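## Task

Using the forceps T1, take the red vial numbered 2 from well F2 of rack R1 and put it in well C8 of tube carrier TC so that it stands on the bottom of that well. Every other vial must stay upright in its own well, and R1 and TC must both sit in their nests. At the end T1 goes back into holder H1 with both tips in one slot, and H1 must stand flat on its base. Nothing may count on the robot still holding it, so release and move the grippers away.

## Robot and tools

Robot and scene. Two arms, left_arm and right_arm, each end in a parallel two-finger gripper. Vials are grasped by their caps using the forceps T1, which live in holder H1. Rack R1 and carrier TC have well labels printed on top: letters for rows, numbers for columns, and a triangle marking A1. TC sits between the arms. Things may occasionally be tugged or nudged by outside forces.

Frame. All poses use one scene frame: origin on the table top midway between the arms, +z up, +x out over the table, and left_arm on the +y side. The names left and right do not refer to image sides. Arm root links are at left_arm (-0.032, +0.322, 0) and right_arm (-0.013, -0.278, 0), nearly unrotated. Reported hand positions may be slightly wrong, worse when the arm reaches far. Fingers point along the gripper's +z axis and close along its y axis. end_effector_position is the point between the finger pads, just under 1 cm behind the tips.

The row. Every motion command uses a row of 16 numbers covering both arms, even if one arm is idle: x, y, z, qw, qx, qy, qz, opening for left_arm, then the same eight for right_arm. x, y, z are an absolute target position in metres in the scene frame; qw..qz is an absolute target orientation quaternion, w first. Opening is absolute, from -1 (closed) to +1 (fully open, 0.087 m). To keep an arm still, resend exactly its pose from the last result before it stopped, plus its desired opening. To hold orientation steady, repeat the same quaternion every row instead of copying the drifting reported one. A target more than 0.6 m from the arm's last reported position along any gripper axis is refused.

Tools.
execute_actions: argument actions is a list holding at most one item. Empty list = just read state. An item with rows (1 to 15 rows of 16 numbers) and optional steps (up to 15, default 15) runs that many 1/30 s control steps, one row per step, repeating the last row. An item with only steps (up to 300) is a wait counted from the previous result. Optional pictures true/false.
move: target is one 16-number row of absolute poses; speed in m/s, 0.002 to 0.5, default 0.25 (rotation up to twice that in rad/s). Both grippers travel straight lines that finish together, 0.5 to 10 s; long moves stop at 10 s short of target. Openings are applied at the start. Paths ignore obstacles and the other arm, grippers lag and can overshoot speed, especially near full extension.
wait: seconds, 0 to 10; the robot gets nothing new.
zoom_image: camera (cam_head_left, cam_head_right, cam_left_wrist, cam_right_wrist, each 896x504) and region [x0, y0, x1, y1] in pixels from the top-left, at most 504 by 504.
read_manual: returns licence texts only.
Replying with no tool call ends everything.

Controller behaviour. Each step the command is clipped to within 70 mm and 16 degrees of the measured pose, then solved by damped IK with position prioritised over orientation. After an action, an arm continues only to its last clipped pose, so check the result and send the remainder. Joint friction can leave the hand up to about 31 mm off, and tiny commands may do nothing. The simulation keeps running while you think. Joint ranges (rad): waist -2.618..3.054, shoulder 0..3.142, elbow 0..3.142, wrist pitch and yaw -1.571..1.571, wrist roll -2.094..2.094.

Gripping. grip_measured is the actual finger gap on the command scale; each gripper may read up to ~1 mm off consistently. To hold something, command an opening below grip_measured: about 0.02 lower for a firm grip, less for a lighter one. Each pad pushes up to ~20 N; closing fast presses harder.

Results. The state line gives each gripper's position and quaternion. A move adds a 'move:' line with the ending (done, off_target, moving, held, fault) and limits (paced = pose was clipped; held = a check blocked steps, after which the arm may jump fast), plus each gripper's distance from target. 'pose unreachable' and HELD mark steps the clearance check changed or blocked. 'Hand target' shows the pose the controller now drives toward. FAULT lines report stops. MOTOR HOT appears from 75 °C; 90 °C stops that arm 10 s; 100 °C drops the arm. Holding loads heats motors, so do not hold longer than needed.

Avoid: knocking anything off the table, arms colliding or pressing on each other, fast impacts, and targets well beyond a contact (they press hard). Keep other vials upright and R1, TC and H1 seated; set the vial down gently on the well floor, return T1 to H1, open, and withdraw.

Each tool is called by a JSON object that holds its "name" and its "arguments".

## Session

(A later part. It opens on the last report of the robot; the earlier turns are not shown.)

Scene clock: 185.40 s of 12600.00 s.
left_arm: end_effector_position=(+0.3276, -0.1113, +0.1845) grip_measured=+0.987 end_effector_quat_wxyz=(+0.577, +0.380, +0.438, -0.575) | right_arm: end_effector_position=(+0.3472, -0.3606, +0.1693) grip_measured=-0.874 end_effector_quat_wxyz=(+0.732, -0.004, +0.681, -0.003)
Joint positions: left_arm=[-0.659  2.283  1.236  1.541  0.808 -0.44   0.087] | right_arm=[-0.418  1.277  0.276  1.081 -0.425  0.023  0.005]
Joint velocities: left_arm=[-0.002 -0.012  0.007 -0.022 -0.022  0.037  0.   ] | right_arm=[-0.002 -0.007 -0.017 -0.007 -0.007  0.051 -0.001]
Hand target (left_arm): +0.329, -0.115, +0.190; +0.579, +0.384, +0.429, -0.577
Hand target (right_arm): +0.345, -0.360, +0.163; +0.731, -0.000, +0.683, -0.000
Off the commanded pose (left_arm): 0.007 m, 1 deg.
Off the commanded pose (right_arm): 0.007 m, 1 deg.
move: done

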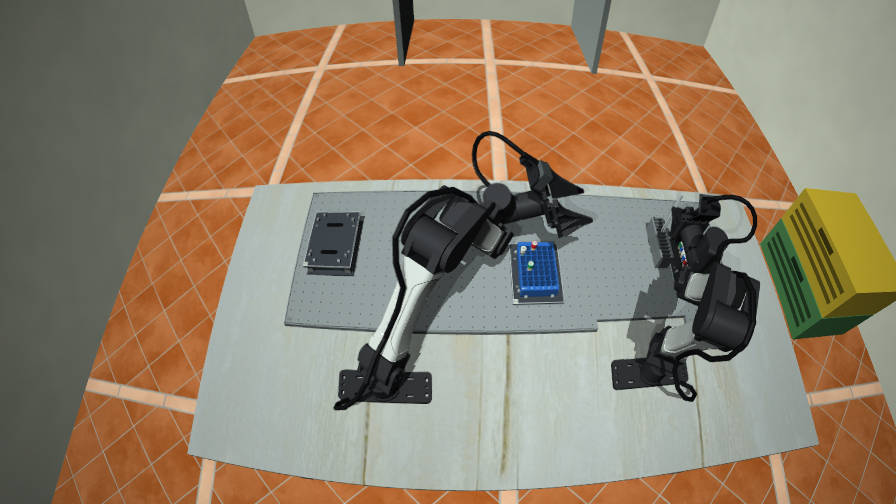

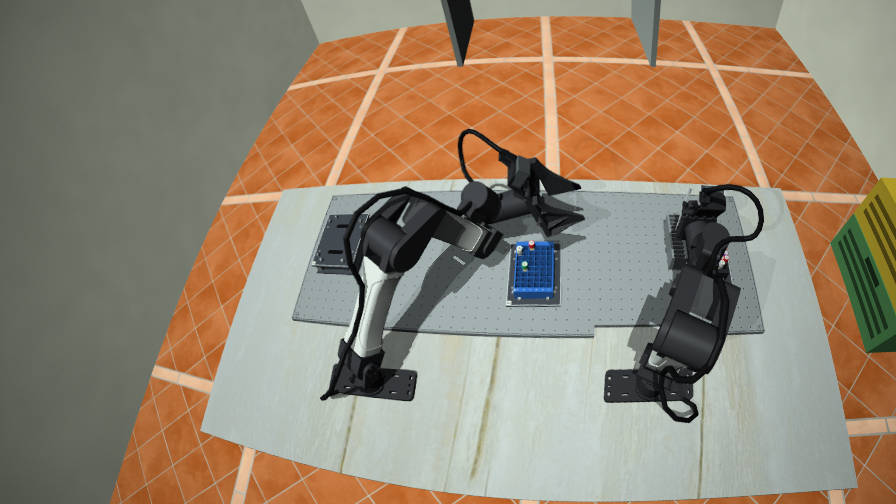

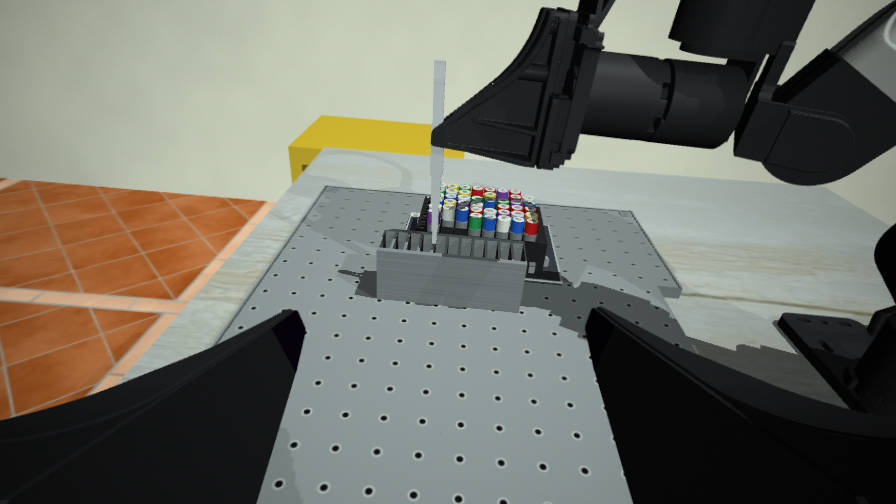

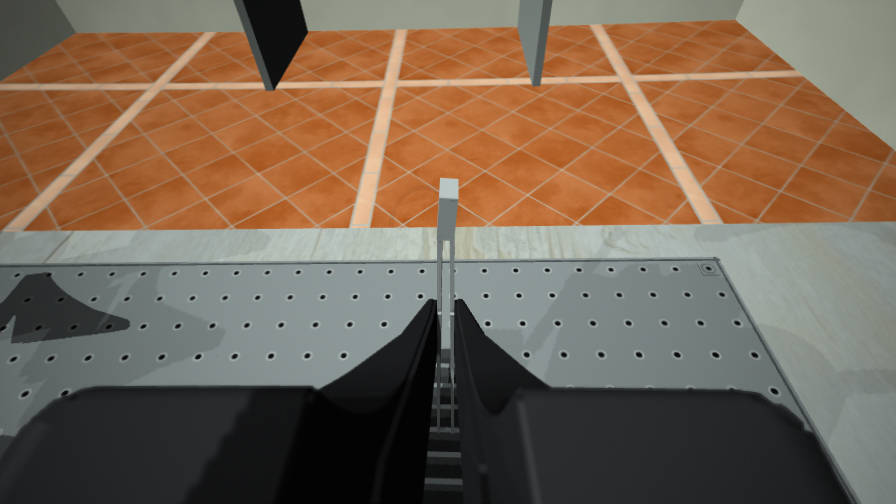

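{"name": "move", "arguments": {"target": [0.3293,-0.1157,0.1895,0.579,0.384,0.429,-0.577,1,0.3465,-0.36,0.14,0.733,0,0.680,0,-0.875], "speed": 0.012}}

{"name": "zoom_image", "arguments": {"camera": "cam_left_wrist", "region": [340,70,590,320]}}

Scene clock: 189.57 s of 12600.00 s.
left_arm: end_effector_position=(+0.3275, -0.1113, +0.1845) grip_measured=+0.987 end_effector_quat_wxyz=(+0.577, +0.380, +0.438, -0.575) | right_arm: end_effector_position=(+0.3503, -0.3619, +0.1457) grip_measured=-0.874 end_effector_quat_wxyz=(+0.735, -0.004, +0.678, -0.003)
Joint positions: left_arm=[-0.659  2.283  1.236  1.541  0.809 -0.44   0.087] | right_arm=[-0.418  1.448  0.234  1.301 -0.425  0.026  0.005]
Joint velocities: left_arm=[-0.017 -0.002 -0.012  0.037  0.066 -0.007  0.001] | right_arm=[-0.012  0.002 -0.022  0.022 -0.022 -0.037 -0.   ]
Hand target (left_arm): +0.329, -0.115, +0.190; +0.579, +0.384, +0.429, -0.577
Hand target (right_arm): +0.347, -0.360, +0.140; +0.733, +0.000, +0.681, +0.000
Off the commanded pose (left_arm): 0.007 m, 1 deg.
Off the commanded pose (right_arm): 0.007 m, 1 deg.
move: done

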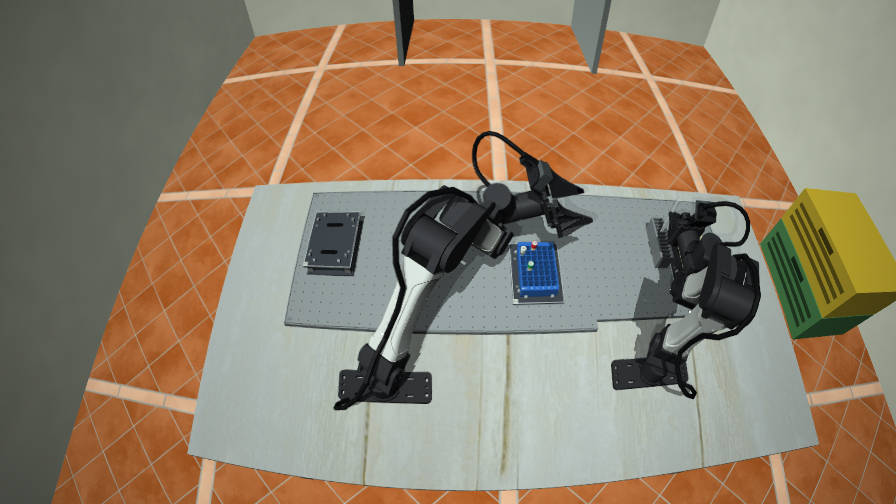

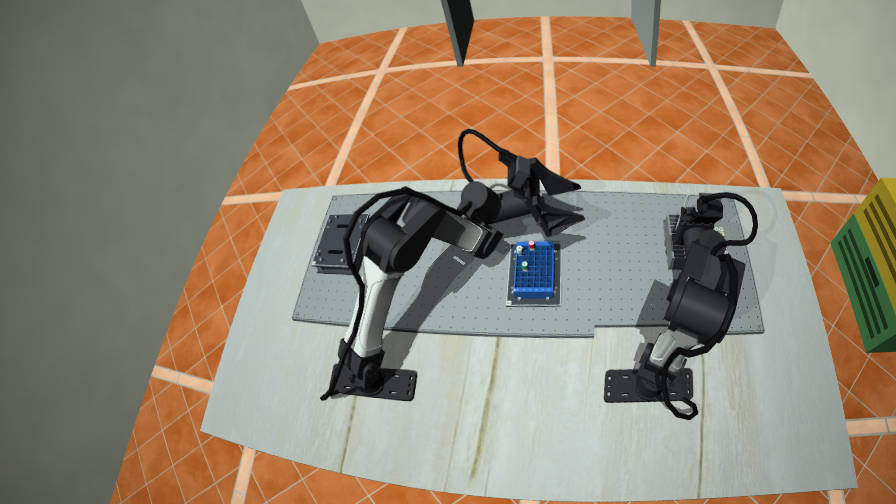

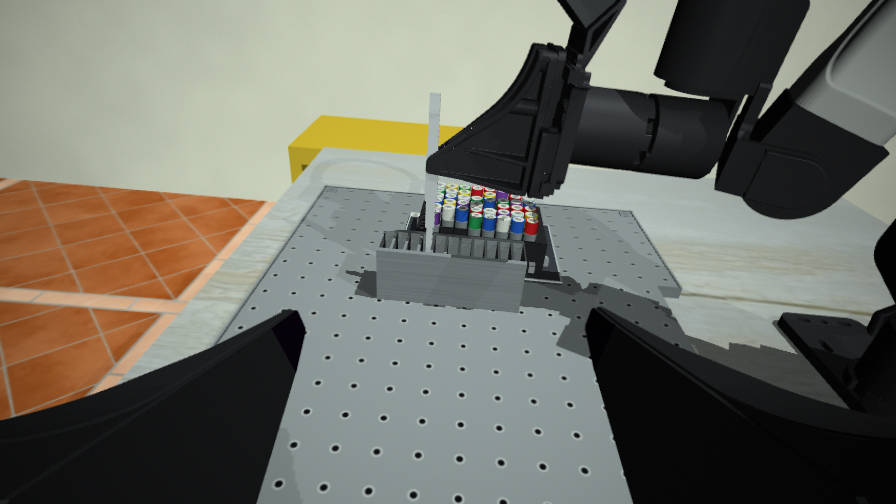

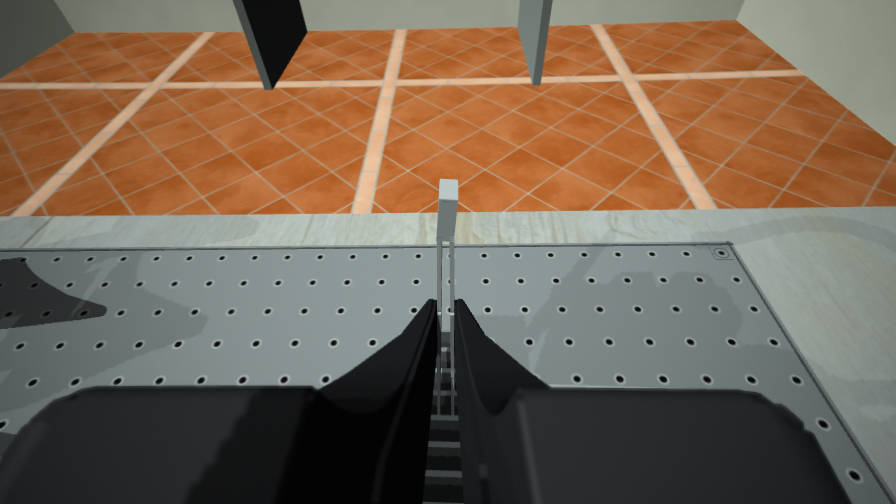

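Region (340, 70, 590, 320) of cam_left_wrist's 896x504 image, scaled by 2.016, with more detail than that image has.

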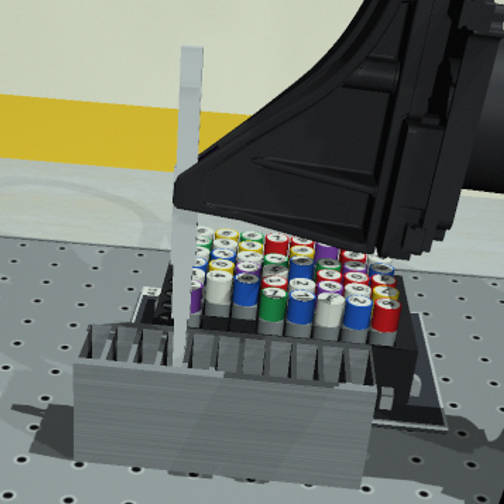

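In. Wrist pitch limit approaching; go to ~0.122.

{"name": "move", "arguments": {"target": [0.3293,-0.1157,0.1895,0.579,0.384,0.429,-0.577,1,0.3455,-0.36,0.116,0.728,0,0.686,0,-0.875], "speed": 0.012}}

Scene clock: 193.07 s of 12600.00 s.
left_arm: end_effector_position=(+0.3274, -0.1113, +0.1845) grip_measured=+0.987 end_effector_quat_wxyz=(+0.577, +0.381, +0.438, -0.575) | right_arm: end_effector_position=(+0.3506, -0.3620, +0.1219) grip_measured=-0.874 end_effector_quat_wxyz=(+0.731, -0.002, +0.683, -0.001)
Joint positions: left_arm=[-0.659  2.283  1.236  1.541  0.809 -0.44   0.087] | right_arm=[-0.418  1.605  0.206  1.474 -0.425  0.026  0.005]
Joint velocities: left_arm=[-0.002 -0.002 -0.007  0.007 -0.081 -0.007 -0.001] | right_arm=[-0.002  0.012 -0.002  0.007 -0.051 -0.007  0.   ]
Hand target (left_arm): +0.329, -0.115, +0.190; +0.579, +0.384, +0.429, -0.577
Hand target (right_arm): +0.346, -0.360, +0.116; +0.727, -0.000, +0.686, -0.000
Off the commanded pose (left_arm): 0.007 m, 1 deg.
Off the commanded pose (right_arm): 0.008 m, 1 deg.
move: done

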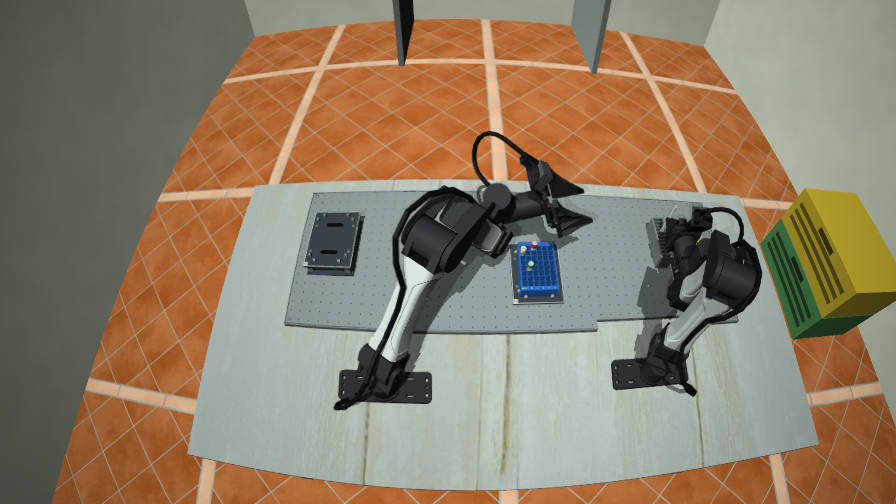

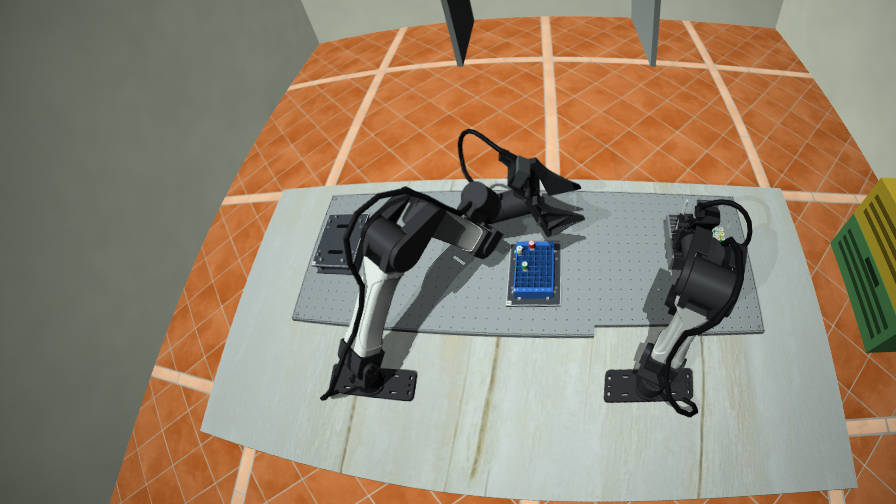

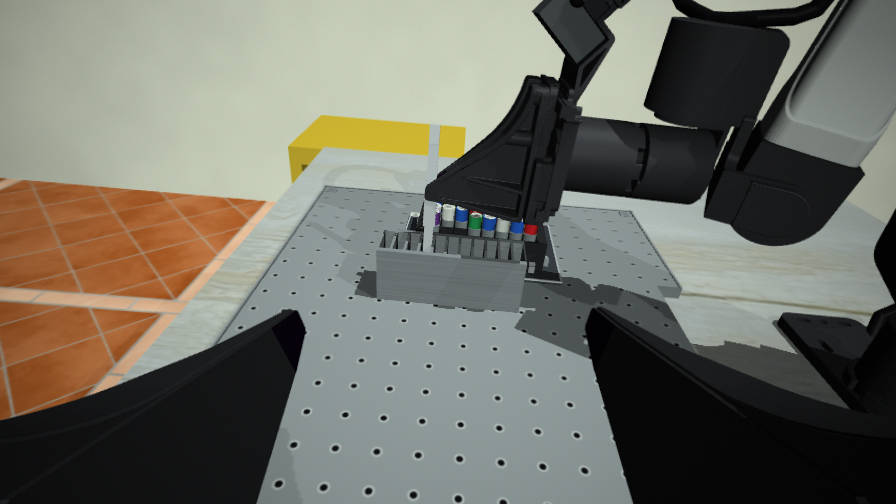

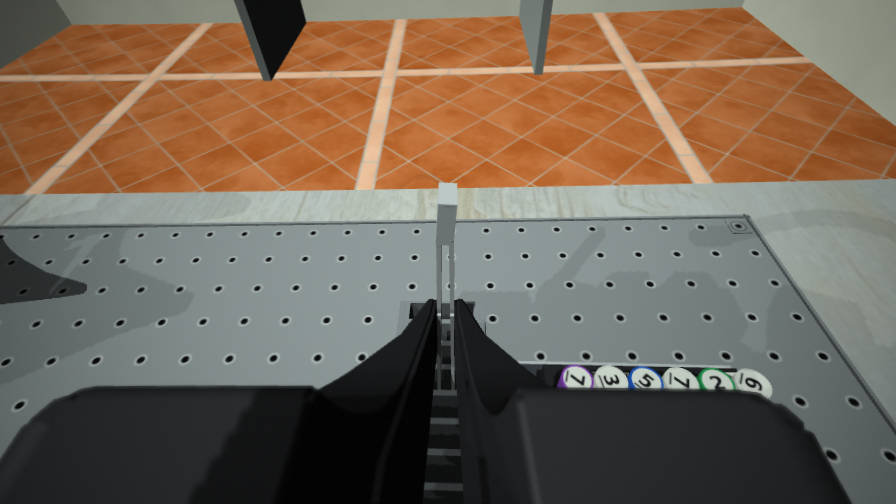

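{"name": "execute_actions", "arguments": {"actions": [{"rows":[[0.3293,-0.1157,0.1895,0.579,0.384,0.429,-0.577,1,0.3455,-0.36,0.116,0.728,0,0.686,0,-0.85],[0.3293,-0.1157,0.1895,0.579,0.384,0.429,-0.577,1,0.3455,-0.36,0.116,0.728,0,0.686,0,-0.83],[0.3293,-0.1157,0.1895,0.579,0.384,0.429,-0.577,1,0.3455,-0.36,0.116,0.728,0,0.686,0,-0.81],[0.3293,-0.1157,0.1895,0.579,0.384,0.429,-0.577,1,0.3455,-0.36,0.116,0.728,0,0.686,0,-0.79],[0.3293,-0.1157,0.1895,0.579,0.384,0.429,-0.577,1,0.3455,-0.36,0.116,0.728,0,0.686,0,-0.77],[0.3293,-0.1157,0.1895,0.579,0.384,0.429,-0.577,1,0.3455,-0.36,0.116,0.728,0,0.686,0,-0.75],[0.3293,-0.1157,0.1895,0.579,0.384,0.429,-0.577,1,0.3455,-0.36,0.116,0.728,0,0.686,0,-0.72],[0.3293,-0.1157,0.1895,0.579,0.384,0.429,-0.577,1,0.3455,-0.36,0.116,0.728,0,0.686,0,-0.65],[0.3293,-0.1157,0.1895,0.579,0.384,0.429,-0.577,1,0.3455,-0.36,0.116,0.728,0,0.686,0,-0.5],[0.3293,-0.1157,0.1895,0.579,0.384,0.429,-0.577,1,0.3455,-0.36,0.116,0.728,0,0.686,0,-0.3]]}], "pictures": false}}

{"name": "move", "arguments": {"target": [0.3293,-0.1157,0.1895,0.579,0.384,0.429,-0.577,1,0.29,-0.35,0.2,0.68,0,0.733,0,-0.3], "speed": 0.08}}

Scene clock: 196.13 s of 12600.00 s.
left_arm: end_effector_position=(+0.3274, -0.1113, +0.1845) grip_measured=+0.987 end_effector_quat_wxyz=(+0.577, +0.381, +0.438, -0.575) | right_arm: end_effector_position=(+0.3507, -0.3620, +0.1229) grip_measured=-0.300 end_effector_quat_wxyz=(+0.732, -0.002, +0.681, -0.002)
Joint positions: left_arm=[-0.659  2.283  1.236  1.541  0.809 -0.44   0.087] | right_arm=[-0.418  1.606  0.206  1.478 -0.425  0.026  0.031]
Joint velocities: left_arm=[-0.007  0.002 -0.007  0.007  0.051  0.022  0.   ] | right_arm=[-0.007  0.002  0.012  0.022 -0.037 -0.007  0.001]
Hand target (left_arm): +0.329, -0.115, +0.190; +0.579, +0.384, +0.429, -0.577
Hand target (right_arm): +0.346, -0.360, +0.116; +0.728, -0.000, +0.686, -0.000
Off the commanded pose (left_arm): 0.007 m, 1 deg.
Off the commanded pose (right_arm): 0.009 m, 1 deg.
Steps of this call (steps 1 to 77: nothing new was sent; steps 78 to 92: all 15 steps of this action). Readings (end_effector_position):
78: left_arm (+0.3274, -0.1113, +0.1845) | right_arm (+0.3506, -0.3620, +0.1224)
79: left_arm (+0.3274, -0.1113, +0.1845) | right_arm (+0.3506, -0.3620, +0.1224)
81: left_arm (+0.3274, -0.1113, +0.1845) | right_arm (+0.3506, -0.3620, +0.1224)
85: left_arm (+0.3274, -0.1113, +0.1845) | right_arm (+0.3506, -0.3620, +0.1225)
92: the state above

Scene clock: 198.30 s of 12600.00 s.
left_arm: end_effector_position=(+0.3274, -0.1113, +0.1845) grip_measured=+0.987 end_effector_quat_wxyz=(+0.577, +0.381, +0.438, -0.575) | right_arm: end_effector_position=(+0.2882, -0.3488, +0.1875) grip_measured=-0.300 end_effector_quat_wxyz=(+0.672, +0.005, +0.741, +0.005)
Joint positions: left_arm=[-0.659  2.283  1.236  1.541  0.809 -0.44   0.087] | right_arm=[-0.495  0.747  0.353  0.282 -0.5   -0.039  0.031]
Joint velocities: left_arm=[-0.002 -0.017  0.007 -0.007  0.066  0.007  0.   ] | right_arm=[ 0.007  0.007  0.022 -0.066  0.139  0.022 -0.001]
Hand target (left_arm): +0.329, -0.115, +0.190; +0.579, +0.384, +0.429, -0.577
Hand target (right_arm): +0.288, -0.350, +0.200; +0.680, -0.002, +0.734, -0.001
Off the commanded pose (left_arm): 0.007 m, 1 deg.
Off the commanded pose (right_arm): 0.013 m, 2 deg.
move: off_target (right_arm)

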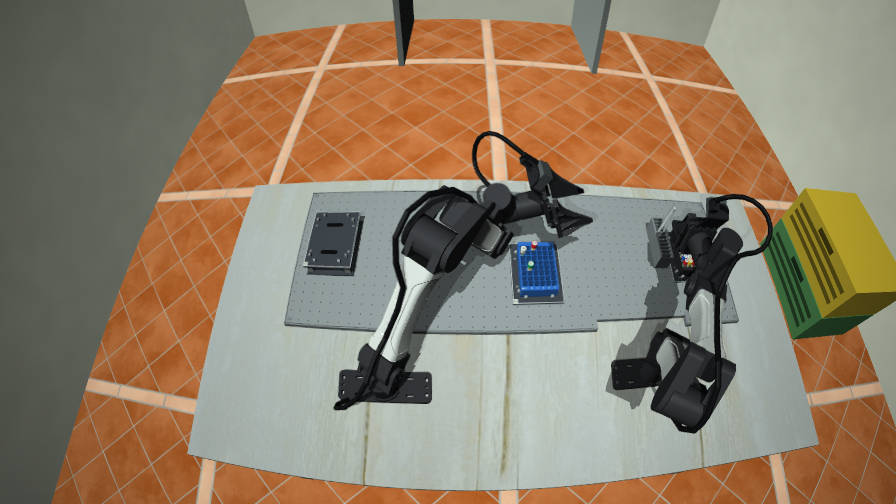

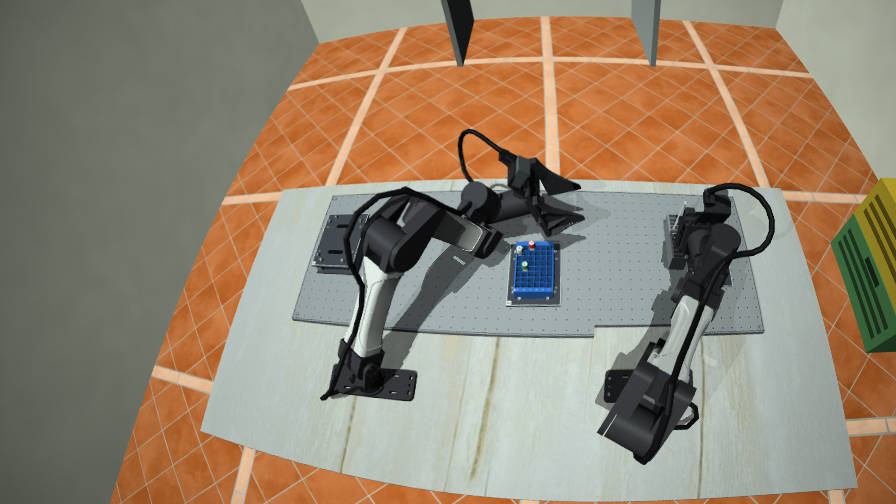

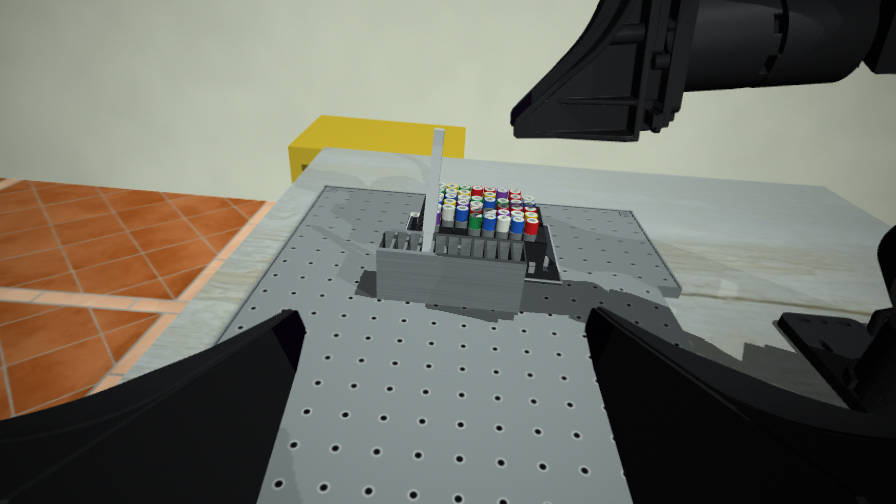

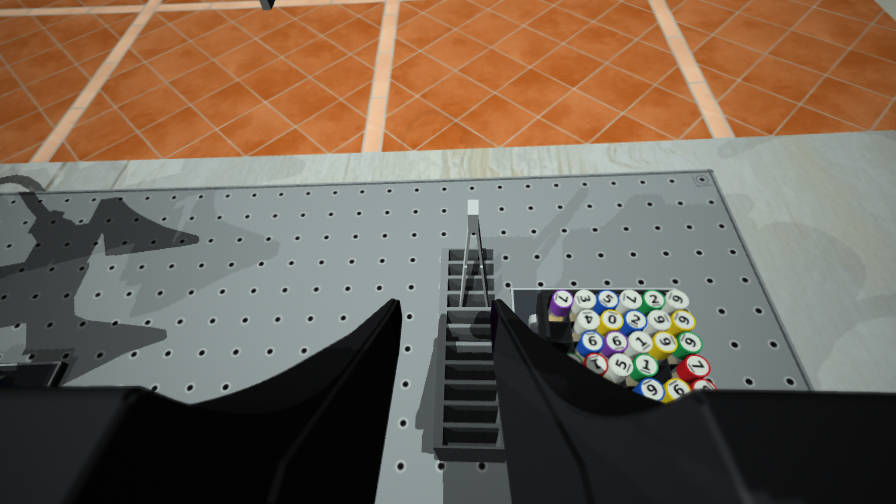

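{"name": "finished_scene", "arguments": {"scene": 1}}

The scene is finished: the task was done.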